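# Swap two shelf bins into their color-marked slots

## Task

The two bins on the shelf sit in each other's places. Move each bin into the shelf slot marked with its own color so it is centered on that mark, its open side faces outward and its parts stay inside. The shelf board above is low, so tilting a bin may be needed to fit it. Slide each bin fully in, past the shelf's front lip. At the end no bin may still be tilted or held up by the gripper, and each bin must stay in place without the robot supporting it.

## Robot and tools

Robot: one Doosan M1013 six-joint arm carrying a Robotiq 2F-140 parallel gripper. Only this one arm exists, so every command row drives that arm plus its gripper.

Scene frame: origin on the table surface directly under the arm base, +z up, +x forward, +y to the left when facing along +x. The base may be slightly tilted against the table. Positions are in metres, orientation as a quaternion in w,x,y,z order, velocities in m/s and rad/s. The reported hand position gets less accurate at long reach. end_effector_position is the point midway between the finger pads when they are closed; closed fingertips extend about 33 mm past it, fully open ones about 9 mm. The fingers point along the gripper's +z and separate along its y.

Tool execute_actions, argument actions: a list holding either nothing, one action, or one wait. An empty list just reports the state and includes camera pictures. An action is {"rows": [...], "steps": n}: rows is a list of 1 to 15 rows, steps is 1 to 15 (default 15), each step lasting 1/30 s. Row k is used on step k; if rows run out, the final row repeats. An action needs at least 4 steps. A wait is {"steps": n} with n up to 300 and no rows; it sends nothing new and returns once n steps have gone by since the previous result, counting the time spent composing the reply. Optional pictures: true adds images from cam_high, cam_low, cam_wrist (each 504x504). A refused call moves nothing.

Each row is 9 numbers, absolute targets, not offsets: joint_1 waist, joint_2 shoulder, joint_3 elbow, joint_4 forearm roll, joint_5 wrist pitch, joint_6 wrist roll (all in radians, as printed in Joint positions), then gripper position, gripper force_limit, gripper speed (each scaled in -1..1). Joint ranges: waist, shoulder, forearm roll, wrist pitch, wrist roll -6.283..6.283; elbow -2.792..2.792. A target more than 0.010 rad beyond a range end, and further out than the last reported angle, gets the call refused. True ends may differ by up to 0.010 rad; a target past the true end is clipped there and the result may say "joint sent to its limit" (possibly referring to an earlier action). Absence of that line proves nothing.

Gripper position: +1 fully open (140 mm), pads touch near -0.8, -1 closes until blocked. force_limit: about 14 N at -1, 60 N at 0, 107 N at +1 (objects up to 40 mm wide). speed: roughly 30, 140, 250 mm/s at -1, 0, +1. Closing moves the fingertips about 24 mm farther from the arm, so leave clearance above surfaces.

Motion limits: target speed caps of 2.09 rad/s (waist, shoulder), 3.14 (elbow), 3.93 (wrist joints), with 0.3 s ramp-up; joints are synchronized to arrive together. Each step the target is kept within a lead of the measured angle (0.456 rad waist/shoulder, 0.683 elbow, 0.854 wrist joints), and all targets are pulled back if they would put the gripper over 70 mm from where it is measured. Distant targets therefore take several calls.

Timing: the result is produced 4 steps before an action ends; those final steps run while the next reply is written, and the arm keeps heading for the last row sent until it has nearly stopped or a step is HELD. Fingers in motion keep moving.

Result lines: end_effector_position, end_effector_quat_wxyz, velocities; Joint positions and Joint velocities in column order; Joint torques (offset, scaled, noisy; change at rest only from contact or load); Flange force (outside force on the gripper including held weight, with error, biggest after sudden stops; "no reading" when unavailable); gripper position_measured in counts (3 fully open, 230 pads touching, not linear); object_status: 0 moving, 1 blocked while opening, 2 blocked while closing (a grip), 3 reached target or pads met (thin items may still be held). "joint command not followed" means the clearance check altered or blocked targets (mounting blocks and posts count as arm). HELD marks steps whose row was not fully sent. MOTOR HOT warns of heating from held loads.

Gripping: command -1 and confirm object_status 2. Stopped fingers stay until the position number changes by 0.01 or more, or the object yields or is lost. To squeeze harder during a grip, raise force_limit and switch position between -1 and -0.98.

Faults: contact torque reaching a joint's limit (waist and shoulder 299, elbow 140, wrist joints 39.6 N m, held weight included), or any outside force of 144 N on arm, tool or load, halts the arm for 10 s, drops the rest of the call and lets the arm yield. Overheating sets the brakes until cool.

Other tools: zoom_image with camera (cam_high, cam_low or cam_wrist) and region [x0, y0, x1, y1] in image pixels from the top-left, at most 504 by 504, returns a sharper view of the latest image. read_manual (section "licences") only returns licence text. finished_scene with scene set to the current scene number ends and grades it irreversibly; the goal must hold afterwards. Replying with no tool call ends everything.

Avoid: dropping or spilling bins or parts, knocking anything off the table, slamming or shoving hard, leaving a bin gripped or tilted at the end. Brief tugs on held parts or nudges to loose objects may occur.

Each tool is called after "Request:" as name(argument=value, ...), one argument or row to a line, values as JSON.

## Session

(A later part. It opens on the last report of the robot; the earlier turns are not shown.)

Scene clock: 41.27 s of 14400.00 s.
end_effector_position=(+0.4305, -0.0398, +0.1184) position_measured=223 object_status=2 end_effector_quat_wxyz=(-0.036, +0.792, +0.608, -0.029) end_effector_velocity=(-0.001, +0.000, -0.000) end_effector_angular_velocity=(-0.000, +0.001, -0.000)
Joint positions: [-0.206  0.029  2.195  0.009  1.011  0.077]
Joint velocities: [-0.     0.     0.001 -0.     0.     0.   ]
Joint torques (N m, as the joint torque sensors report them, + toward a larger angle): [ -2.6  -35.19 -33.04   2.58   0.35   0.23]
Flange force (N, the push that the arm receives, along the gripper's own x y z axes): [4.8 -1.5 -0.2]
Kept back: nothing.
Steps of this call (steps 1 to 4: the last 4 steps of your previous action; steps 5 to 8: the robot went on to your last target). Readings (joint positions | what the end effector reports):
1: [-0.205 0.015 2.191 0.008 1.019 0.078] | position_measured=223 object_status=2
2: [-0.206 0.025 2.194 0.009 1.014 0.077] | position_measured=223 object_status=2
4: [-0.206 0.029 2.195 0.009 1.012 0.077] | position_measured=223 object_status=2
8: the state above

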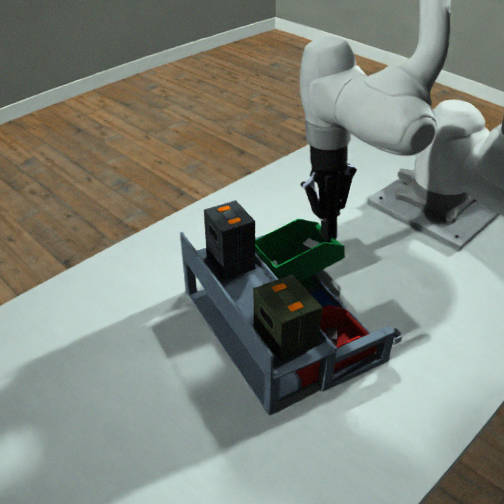

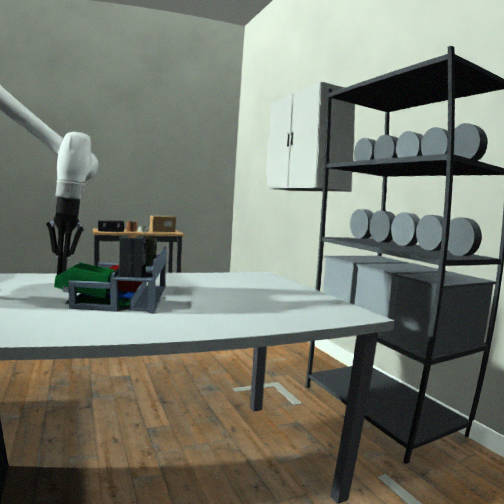

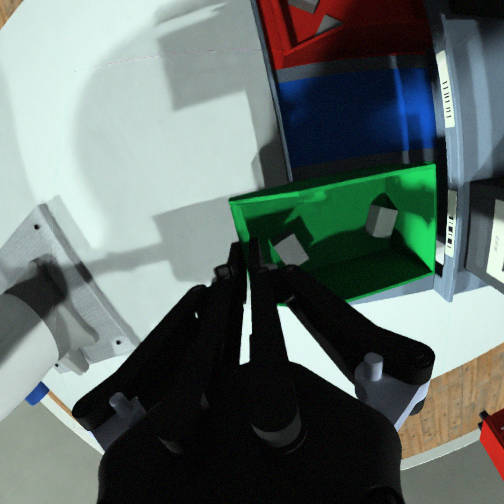

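Go to B, then halfway to C.

Request:
execute_actions(
  actions=[
    {"rows":[[-0.2062,0.0355,2.1961,0.009,1.0083,0.0765,-1,0.5,-0.5],[-0.2064,0.0415,2.1974,0.01,1.0052,0.076,-1,0.5,-0.5],[-0.2067,0.0475,2.1988,0.01,1.0021,0.0755,-1,0.5,-0.5],[-0.207,0.0535,2.2002,0.011,0.999,0.075,-1,0.5,-0.5],[-0.2072,0.0595,2.2015,0.011,0.9959,0.0745,-1,0.5,-0.5],[-0.2075,0.0655,2.2029,0.0115,0.9928,0.074,-1,0.5,-0.5],[-0.2075,0.0655,2.2029,0.0115,0.9928,0.074,-1,0.5,-0.5],[-0.208,0.0711,2.1974,0.0114,0.9927,0.0735,-1,0.5,-0.5],[-0.2086,0.0767,2.192,0.0114,0.9926,0.073,-1,0.5,-0.5],[-0.2091,0.0823,2.1865,0.0113,0.9924,0.0726,-1,0.5,-0.5],[-0.2097,0.0879,2.181,0.0112,0.9923,0.0721,-1,0.5,-0.5],[-0.2102,0.0935,2.1755,0.0111,0.9922,0.0716,-1,0.5,-0.5],[-0.2107,0.0991,2.1701,0.011,0.9921,0.0711,-1,0.5,-0.5],[-0.2113,0.1047,2.1646,0.011,0.992,0.0706,-1,0.5,-0.5],[-0.2118,0.1103,2.1591,0.0109,0.9919,0.0702,-1,0.5,-0.5]],"steps":15},
  ],
)

Request:
execute_actions(
  actions=[
    {"steps":8},
  ],
  pictures=true,
)

Request:
zoom_image(
  camera="cam_low",
  region=[40, 240, 180, 320],
)

Scene clock: 41.90 s of 14400.00 s.
end_effector_position=(+0.4365, -0.0415, +0.0983) position_measured=223 object_status=2 end_effector_quat_wxyz=(-0.046, +0.792, +0.608, -0.037) end_effector_velocity=(+0.096, -0.025, -0.009) end_effector_angular_velocity=(+0.002, -0.001, -0.005)
Joint positions: [-0.209  0.078  2.191  0.011  0.993  0.073]
Joint velocities: [-0.016  0.161 -0.157  0.001 -0.005 -0.012]
Joint torques (N m, as the joint torque sensors report them, + toward a larger angle): [ -1.91 -34.91 -30.43   3.27   1.01  -0.29]
Flange force (N, the push that the arm receives, along the gripper's own x y z axes): [3.0 -1.7 -1.8]
Steps of this call (steps 1 to 8: the robot went on to your last target; steps 9 to 19: the first 11 steps of this action). Readings (joint positions | what the end effector reports):
9: [-0.206 0.030 2.195 0.009 1.011 0.077] | position_measured=223 object_status=2
10: [-0.206 0.032 2.195 0.009 1.010 0.077] | position_measured=223 object_status=2
12: [-0.206 0.043 2.198 0.010 1.005 0.076] | position_measured=223 object_status=2
16: [-0.207 0.065 2.203 0.011 0.993 0.074] | position_measured=223 object_status=2
19: the state above

Scene clock: 42.17 s of 14400.00 s.
end_effector_position=(+0.4556, -0.0466, +0.0961) position_measured=223 object_status=2 end_effector_quat_wxyz=(-0.046, +0.792, +0.608, -0.037) end_effector_velocity=(+0.000, -0.000, +0.000) end_effector_angular_velocity=(-0.001, -0.000, +0.001)
Joint positions: [-0.212  0.11   2.159  0.011  0.992  0.07 ]
Joint velocities: [ 0.     0.    -0.    -0.001 -0.     0.   ]
Joint torques (N m, as the joint torque sensors report them, + toward a larger angle): [ -2.01 -41.67 -31.37   2.3    0.82  -0.09]
Flange force (N, the push that the arm receives, along the gripper's own x y z axes): [4.1 -4.0 -1.4]
Kept back: nothing.
Steps of this call (steps 1 to 4: the last 4 steps of your previous action; steps 5 to 8: the robot went on to your last target). Readings (joint positions | what the end effector reports):
1: [-0.209 0.083 2.185 0.011 0.992 0.072] | position_measured=223 object_status=2
2: [-0.210 0.089 2.180 0.011 0.992 0.072] | position_measured=223 object_status=2
4: [-0.211 0.100 2.169 0.011 0.992 0.071] | position_measured=223 object_status=2
8: the state above

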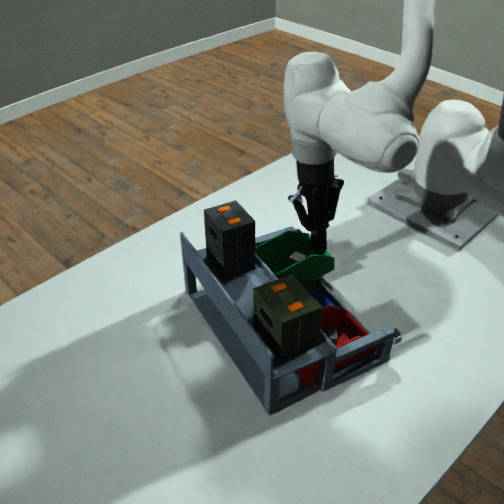

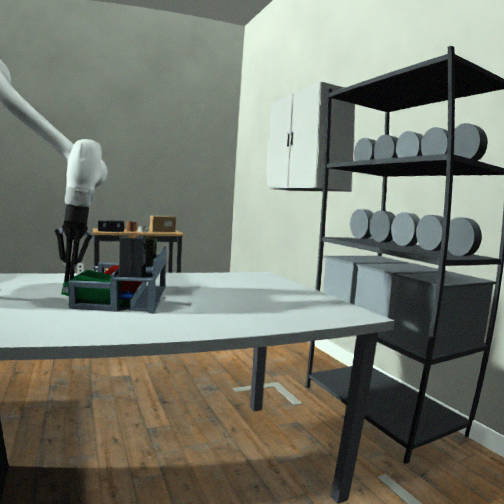

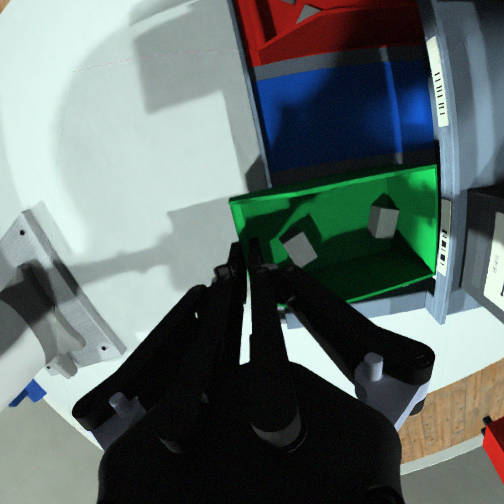

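Region (40, 240, 180, 320) of cam_low's 504x504 image, scaled by 3.600, with more detail than that image has; it fills the top 288 rows of this view, and the rest is white.

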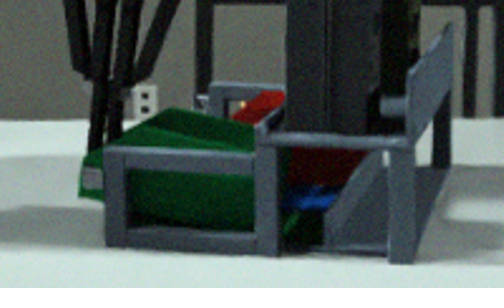

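Request:
execute_actions(
  actions=[
    {"rows":[[-0.212,0.113,2.1572,0.0109,0.991,0.07,-1,0.5,-0.5],[-0.2122,0.1157,2.1553,0.0108,0.99,0.0698,-1,0.5,-0.5],[-0.2124,0.1177,2.1533,0.0108,0.99,0.0696,-1,0.5,-0.5],[-0.2126,0.1197,2.1514,0.0108,0.99,0.0695,-1,0.5,-0.5],[-0.2128,0.1217,2.1494,0.0108,0.9899,0.0693,-1,0.5,-0.5],[-0.213,0.1237,2.1474,0.0107,0.9899,0.0691,-1,0.5,-0.5],[-0.2132,0.1257,2.1455,0.0107,0.9898,0.069,-1,0.5,-0.5],[-0.2134,0.1277,2.1435,0.0107,0.9898,0.0688,-1,0.5,-0.5],[-0.2136,0.1297,2.1416,0.0107,0.9897,0.0686,-1,0.5,-0.5]],"steps":15},
  ],
  pictures=true,
)

Request:
zoom_image(
  camera="cam_low",
  region=[40, 240, 180, 320],
)

Scene clock: 42.70 s of 14400.00 s.
end_effector_position=(+0.4666, -0.0496, +0.0940) position_measured=223 object_status=2 end_effector_quat_wxyz=(-0.046, +0.792, +0.608, -0.037) end_effector_velocity=(+0.007, -0.002, -0.002) end_effector_angular_velocity=(+0.000, +0.001, +0.000)
Joint positions: [-0.214  0.129  2.142  0.011  0.99   0.069]
Joint velocities: [-0.001  0.013 -0.011 -0.    -0.    -0.001]
Joint torques (N m, as the joint torque sensors report them, + toward a larger angle): [  1.01 -52.14 -28.46   2.94   0.97   0.03]
Flange force (N, the push that the arm receives, along the gripper's own x y z axes): [2.1 2.9 0.6]
Steps of this call (steps 1 to 5: the robot went on to your last target; steps 6 to 16: the first 11 steps of this action). Readings (joint positions | what the end effector reports):
6: [-0.212 0.110 2.159 0.011 0.992 0.070] | position_measured=223 object_status=2
7: [-0.212 0.112 2.158 0.011 0.992 0.070] | position_measured=223 object_status=2
9: [-0.212 0.116 2.154 0.011 0.990 0.070] | position_measured=223 object_status=2
13: [-0.213 0.125 2.147 0.011 0.990 0.069] | position_measured=223 object_status=2
16: the state above

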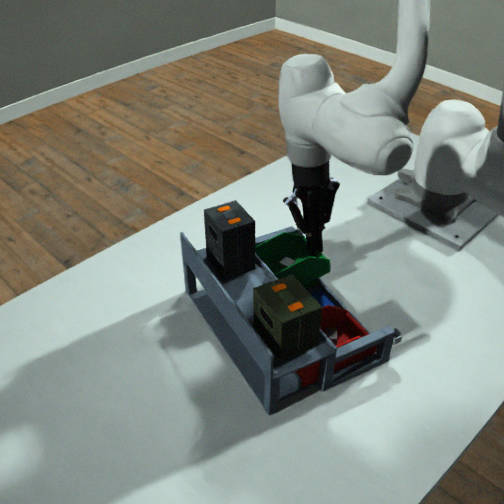

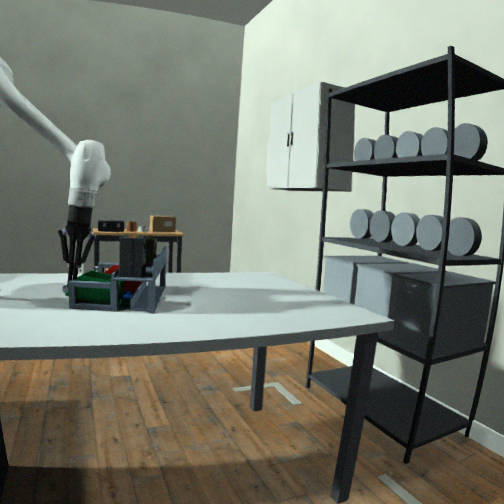

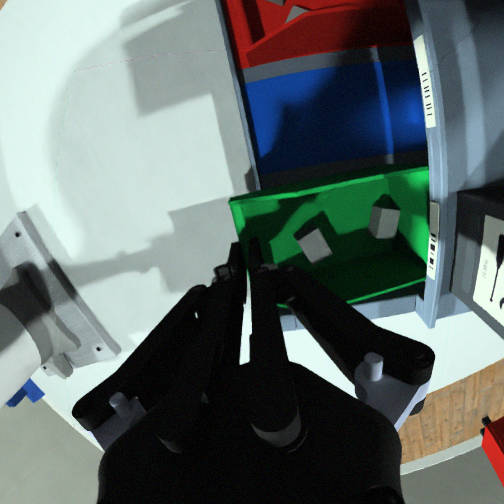

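Region (40, 240, 180, 320) of cam_low's 504x504 image, scaled by 3.600, with more detail than that image has; it fills the top 288 rows of this view, and the rest is white.

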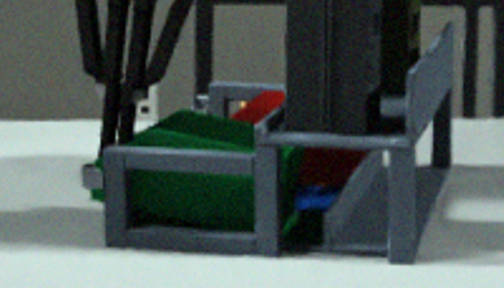

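Request:
execute_actions(
  actions=[
    {"rows":[[-0.214,0.1333,2.1378,0.0106,0.9899,0.0683,-1,0.5,-0.5],[-0.2143,0.137,2.1341,0.0106,0.99,0.068,-1,0.5,-0.5],[-0.2147,0.1406,2.1303,0.0105,0.9902,0.0676,-1,0.5,-0.5],[-0.215,0.1442,2.1266,0.0105,0.9904,0.0673,-1,0.5,-0.5],[-0.2154,0.1478,2.1228,0.0104,0.9906,0.067,-1,0.5,-0.5],[-0.2157,0.1515,2.1191,0.0104,0.9907,0.0666,-1,0.5,-0.5],[-0.2161,0.1551,2.1153,0.0103,0.9909,0.0663,-1,0.5,-0.5],[-0.2164,0.1584,2.1118,0.0103,0.9911,0.066,-1,0.5,-0.5],[-0.2167,0.1617,2.1083,0.0102,0.9913,0.0658,-1,0.5,-0.5],[-0.2169,0.165,2.1048,0.0102,0.9915,0.0655,-1,0.5,-0.5],[-0.2172,0.1683,2.1013,0.0101,0.9918,0.0653,-1,0.5,-0.5],[-0.2175,0.1716,2.0977,0.0101,0.992,0.065,-1,0.5,-0.5],[-0.2178,0.1749,2.0942,0.01,0.9922,0.0648,-1,0.5,-0.5],[-0.218,0.1782,2.0907,0.01,0.9924,0.0645,-1,0.5,-0.5],[-0.2183,0.1815,2.0872,0.01,0.9926,0.0643,-1,0.5,-0.5]],"steps":15},
  ],
)

Request:
execute_actions(
  actions=[
    {"steps":8},
  ],
)

Request:
execute_actions(
  actions=[
    {"rows":[[-0.2179,0.1795,2.0929,0.0093,0.9804,0.065,-1,0.5,-0.5],[-0.2176,0.1774,2.0986,0.0086,0.9682,0.0658,-1,0.5,-0.5],[-0.2172,0.1754,2.1043,0.0079,0.956,0.0665,-1,0.5,-0.5],[-0.2169,0.1734,2.11,0.0071,0.9437,0.0673,-1,0.5,-0.5],[-0.2165,0.1713,2.1157,0.0064,0.9315,0.068,-1,0.5,-0.5],[-0.2162,0.1693,2.1214,0.0057,0.9193,0.0688,-1,0.5,-0.5],[-0.2158,0.1673,2.1271,0.005,0.9071,0.0695,-1,0.5,-0.5]],"steps":13},
  ],
  pictures=true,
)

Request:
zoom_image(
  camera="cam_low",
  region=[40, 240, 180, 320],
)

Scene clock: 43.53 s of 14400.00 s.
end_effector_position=(+0.4869, -0.0551, +0.0916) position_measured=223 object_status=2 end_effector_quat_wxyz=(-0.046, +0.792, +0.608, -0.037) end_effector_velocity=(+0.060, -0.015, -0.007) end_effector_angular_velocity=(+0.000, +0.000, +0.000)
Joint positions: [-0.217  0.163  2.107  0.01   0.991  0.066]
Joint velocities: [-0.007  0.097 -0.104 -0.001  0.007 -0.007]
Joint torques (N m, as the joint torque sensors report them, + toward a larger angle): [ -1.91 -45.34 -30.23   2.77   0.84   0.26]
Flange force (N, the push that the arm receives, along the gripper's own x y z axes): [3.0 -2.8 -3.4]
Steps of this call (steps 1 to 4: the last 4 steps of your previous action; steps 5 to 14: the robot went on to your last target; steps 15 to 25: the first 11 steps of this action). Readings (joint positions | what the end effector reports):
15: [-0.214 0.130 2.141 0.011 0.990 0.069] | position_measured=223 object_status=2
16: [-0.214 0.132 2.140 0.011 0.990 0.068] | position_measured=223 object_status=2
18: [-0.214 0.138 2.133 0.011 0.990 0.068] | position_measured=223 object_status=2
22: [-0.216 0.153 2.118 0.010 0.991 0.067] | position_measured=223 object_status=2
25: the state above

Scene clock: 43.80 s of 14400.00 s.
end_effector_position=(+0.4984, -0.0582, +0.0901) position_measured=223 object_status=2 end_effector_quat_wxyz=(-0.046, +0.792, +0.608, -0.037) end_effector_velocity=(+0.001, -0.000, +0.000) end_effector_angular_velocity=(-0.000, -0.001, +0.000)
Joint positions: [-0.218  0.181  2.087  0.01   0.993  0.064]
Joint velocities: [ 0.     0.    -0.001 -0.     0.    -0.   ]
Joint torques (N m, as the joint torque sensors report them, + toward a larger angle): [ -1.65 -48.24 -30.     2.69   0.92   0.23]
Flange force (N, the push that the arm receives, along the gripper's own x y z axes): [2.5 -1.4 -3.0]
Kept back: nothing.
Steps of this call (steps 1 to 4: the last 4 steps of your previous action; steps 5 to 8: the robot went on to your last target). Readings (joint positions | what the end effector reports):
1: [-0.217 0.166 2.104 0.010 0.992 0.065] | position_measured=223 object_status=2
2: [-0.217 0.169 2.100 0.010 0.992 0.065] | position_measured=223 object_status=2
4: [-0.218 0.176 2.093 0.010 0.992 0.065] | position_measured=223 object_status=2
8: the state above

Scene clock: 44.10 s of 14400.00 s.
end_effector_position=(+0.4998, -0.0588, +0.0792) position_measured=223 object_status=2 end_effector_quat_wxyz=(-0.023, +0.793, +0.609, -0.020) end_effector_velocity=(+0.000, +0.000, -0.016) end_effector_angular_velocity=(-0.023, -0.084, +0.002)
Joint positions: [-0.216  0.168  2.126  0.005  0.91   0.069]
Joint velocities: [ 0.005 -0.022  0.062 -0.008 -0.127  0.009]
Joint torques (N m, as the joint torque sensors report them, + toward a larger angle): [ -4.12 -45.89 -36.52   3.62   0.38   0.06]
Flange force (N, the push that the arm receives, along the gripper's own x y z axes): [3.4 1.5 1.8]
Steps of this call (steps 1 to 9: the first 9 steps of this action). Readings (joint positions | what the end effector reports):
1: [-0.218 0.181 2.087 0.010 0.993 0.064] | position_measured=223 object_status=2
2: [-0.218 0.181 2.089 0.010 0.988 0.064] | position_measured=223 object_status=2
4: [-0.218 0.177 2.100 0.008 0.966 0.065] | position_measured=223 object_status=2
8: [-0.216 0.169 2.122 0.006 0.918 0.069] | position_measured=223 object_status=2
9: the state above

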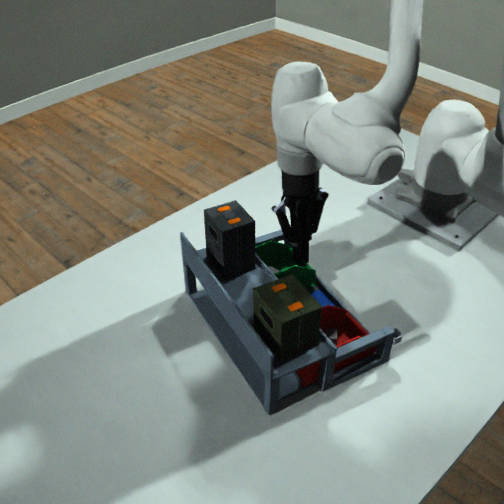

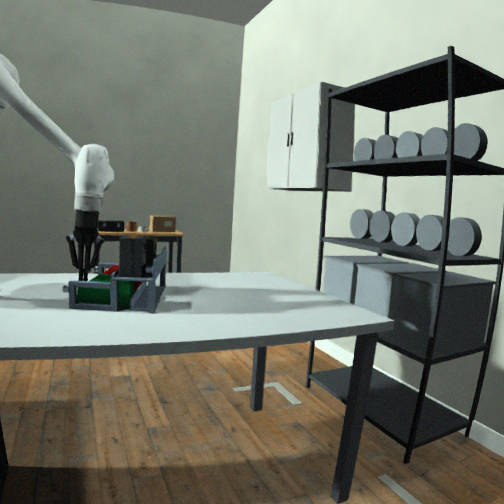

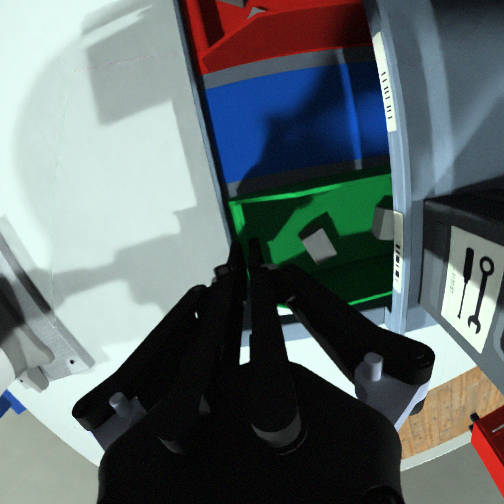

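Region (40, 240, 180, 320) of cam_low's 504x504 image, scaled by 3.600, with more detail than that image has; it fills the top 288 rows of this view, and the rest is white.

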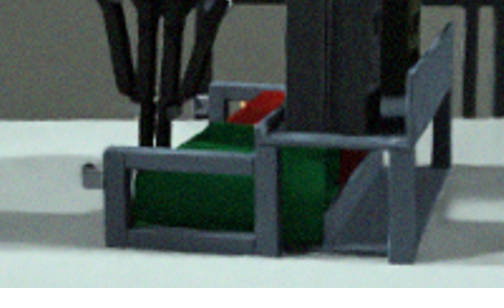

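Request:
execute_actions(
  actions=[
    {"rows":[[-0.2154,0.1652,2.1328,0.0043,0.8949,0.0702,-1,0.5,-0.5],[-0.2151,0.1632,2.1385,0.0036,0.8827,0.071,-1,0.5,-0.5],[-0.2147,0.1611,2.1442,0.0029,0.8705,0.0717,-1,0.5,-0.5],[-0.2144,0.1591,2.1499,0.0021,0.8582,0.0725,-1,0.5,-0.5],[-0.214,0.1571,2.1556,0.0014,0.846,0.0732,-1,0.5,-0.5],[-0.2137,0.155,2.1613,0.0007,0.8338,0.074,-1,0.5,-0.5],[-0.2133,0.153,2.167,0,0.8216,0.0747,-1,0.5,-0.5]],"steps":15},
  ],
)

Request:
execute_actions(
  actions=[
    {"rows":[[-0.2133,0.153,2.167,0,0.8216,0.0747,-0.5,0.5,0],[-0.2133,0.153,2.167,0,0.8216,0.0747,-0.5,0.5,0],[-0.2133,0.153,2.167,0,0.8216,0.0747,-0.5,0.5,0],[-0.2133,0.153,2.167,0,0.8216,0.0747,-0.5,0.5,0],[-0.2133,0.153,2.167,0,0.8216,0.0747,-0.5,0.5,0],[-0.2133,0.153,2.167,0,0.8216,0.0747,-0.5,0.5,0],[-0.2133,0.05,2.10,0,0.99,0.0747,-0.5,0.5,0]],"steps":15},
  ],
)

Request:
execute_actions(
  actions=[
    {"rows":[[0.0,0.04,2.12,0,0.98,1.86,-0.5,0.3,0]],"steps":15},
  ],
)

Request:
execute_actions(
  actions=[
    {"steps":25},
  ],
  pictures=true,
)

Request:
zoom_image(
  camera="cam_wrist",
  region=[50, 40, 410, 260],
)

Request:
zoom_image(
  camera="cam_low",
  region=[40, 240, 180, 320],
)

Scene clock: 44.80 s of 14400.00 s.
end_effector_position=(+0.5013, -0.0591, +0.0692) position_measured=223 object_status=2 end_effector_quat_wxyz=(+0.001, +0.793, +0.609, -0.001) end_effector_velocity=(+0.004, -0.001, +0.000) end_effector_angular_velocity=(-0.003, -0.011, +0.001)
Joint positions: [-0.213  0.153  2.167  0.     0.822  0.075]
Joint velocities: [ 0.    -0.    -0.    -0.001 -0.01   0.   ]
Joint torques (N m, as the joint torque sensors report them, + toward a larger angle): [ -3.92 -47.33 -33.76   1.66  -3.25   0.01]
Flange force (N, the push that the arm receives, along the gripper's own x y z axes): [7.0 -3.8 -1.5]
Steps of this call (steps 1 to 4: the last 4 steps of your previous action; steps 5 to 10: the robot went on to your last target; steps 11 to 21: the first 11 steps of this action). Readings (joint positions | what the end effector reports):
11: [-0.216 0.167 2.127 0.005 0.907 0.070] | position_measured=223 object_status=2
12: [-0.216 0.166 2.130 0.005 0.901 0.070] | position_measured=223 object_status=2
14: [-0.215 0.163 2.140 0.003 0.880 0.071] | position_measured=223 object_status=2
18: [-0.214 0.155 2.162 0.001 0.832 0.074] | position_measured=223 object_status=2
21: the state above

Scene clock: 45.30 s of 14400.00 s.
end_effector_position=(+0.5006, -0.0588, +0.1143) position_measured=192 object_status=0 end_effector_quat_wxyz=(+0.002, +0.793, +0.609, -0.000) end_effector_velocity=(-0.017, +0.005, +0.586) end_effector_angular_velocity=(-0.012, -0.064, +0.001)
Joint positions: [-0.213  0.095  2.129 -0.     0.916  0.075]
Joint velocities: [ 0.    -0.736 -0.486 -0.     1.157 -0.001]
Joint torques (N m, as the joint torque sensors report them, + toward a larger angle): [  1.19 -58.3  -37.34   3.09   0.07   0.18]
Flange force (N, the push that the arm receives, along the gripper's own x y z axes): [2.3 -8.8 -12.2]
Steps of this call (steps 1 to 4: the last 4 steps of your previous action; steps 5 to 15: the first 11 steps of this action). Readings (joint positions | what the end effector reports):
5: [-0.213 0.153 2.167 0.000 0.822 0.075] | position_measured=223 object_status=0
6: [-0.213 0.153 2.167 0.000 0.822 0.075] | position_measured=223 object_status=0
8: [-0.213 0.153 2.167 -0.000 0.821 0.075] | position_measured=205 object_status=0
12: [-0.213 0.149 2.165 -0.000 0.828 0.075] | position_measured=192 object_status=0
15: the state above

Scene clock: 45.80 s of 14400.00 s.
end_effector_position=(+0.4931, +0.0149, +0.1463) position_measured=192 object_status=3 end_effector_quat_wxyz=(+0.002, +0.930, +0.367, +0.000) end_effector_velocity=(-0.021, +0.231, -0.004) end_effector_angular_velocity=(+0.006, -0.017, -3.302)
Joint positions: [-0.068  0.043  2.115 -0.     0.982  0.779]
Joint velocities: [ 0.467 -0.023  0.031  0.    -0.014  3.769]
Joint torques (N m, as the joint torque sensors report them, + toward a larger angle): [ -6.05 -35.8  -32.54   3.     0.74  -0.22]
Flange force (N, the push that the arm receives, along the gripper's own x y z axes): [2.1 2.4 -1.8]
Steps of this call (steps 1 to 4: the last 4 steps of your previous action; steps 5 to 15: the first 11 steps of this action). Readings (joint positions | what the end effector reports):
5: [-0.213 0.050 2.100 -0.000 0.990 0.075] | position_measured=192 object_status=3
6: [-0.211 0.050 2.101 -0.000 0.989 0.082] | position_measured=192 object_status=3
8: [-0.197 0.050 2.105 -0.000 0.987 0.138] | position_measured=192 object_status=3
12: [-0.126 0.046 2.112 -0.000 0.984 0.422] | position_measured=192 object_status=3
15: the state above

Scene clock: 46.63 s of 14400.00 s.
end_effector_position=(+0.4888, +0.0483, +0.1457) position_measured=192 object_status=3 end_effector_quat_wxyz=(+0.002, +0.991, -0.131, +0.001) end_effector_velocity=(+0.001, +0.000, +0.001) end_effector_angular_velocity=(+0.000, -0.001, -0.000)
Joint positions: [-0.    0.04  2.12 -0.    0.98  1.86]
Joint velocities: [ 0.    -0.    -0.001 -0.     0.     0.   ]
Joint torques (N m, as the joint torque sensors report them, + toward a larger angle): [ -2.29 -35.03 -31.67   2.93   0.4   -0.18]
Flange force (N, the push that the arm receives, along the gripper's own x y z axes): [-2.1 -4.2 -6.1]
Kept back: nothing.
Steps of this call (steps 1 to 4: the last 4 steps of your previous action; steps 5 to 25: the robot went on to your last target). Readings (joint positions | what the end effector reports):
1: [-0.054 0.043 2.116 -0.000 0.982 0.906] | position_measured=192 object_status=3
2: [-0.042 0.042 2.117 -0.000 0.981 1.032] | position_measured=192 object_status=3
4: [-0.026 0.041 2.118 -0.000 0.981 1.283] | position_measured=192 object_status=3
8: [-0.007 0.040 2.120 -0.000 0.980 1.681] | position_measured=192 object_status=3
25: the state above

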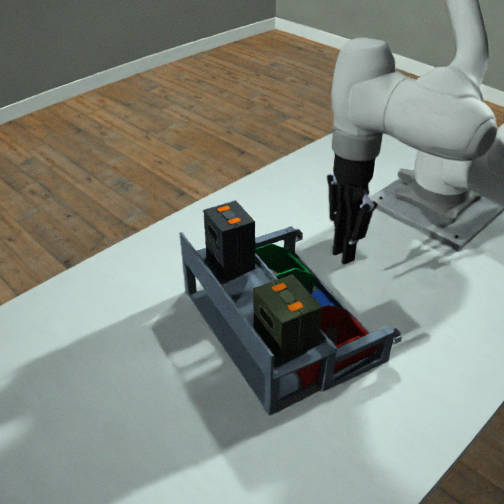

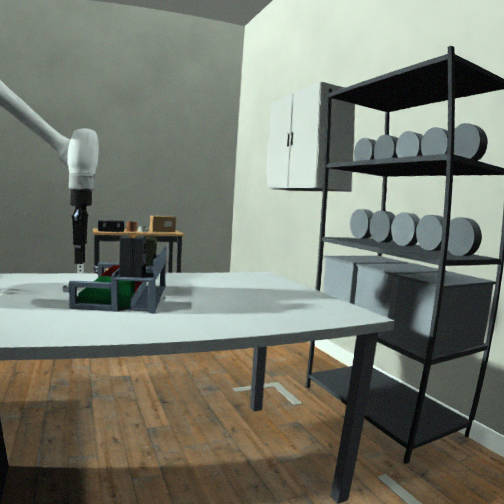

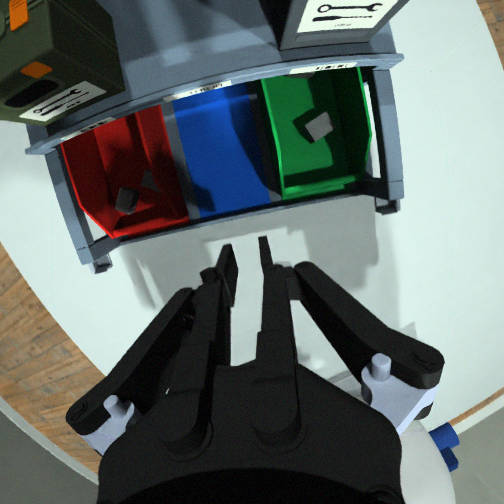

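Region (50, 40, 410, 260) of cam_wrist's 504x504 image, scaled by 1.400, with more detail than that image has.

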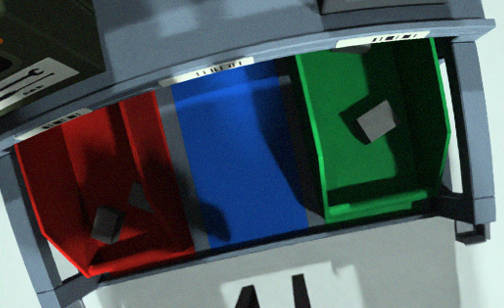

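Region (40, 240, 180, 320) of cam_low's 504x504 image, scaled by 3.600, with more detail than that image has; it fills the top 288 rows of this view, and the rest is white.

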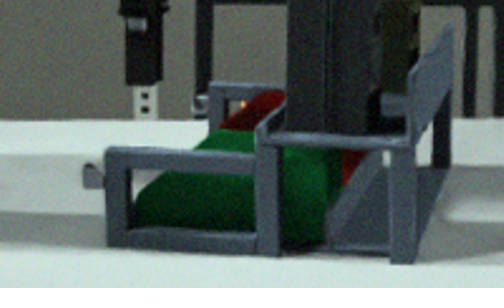

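Request:
finished_scene(
  scene=1,
)

The scene is finished: the task was done.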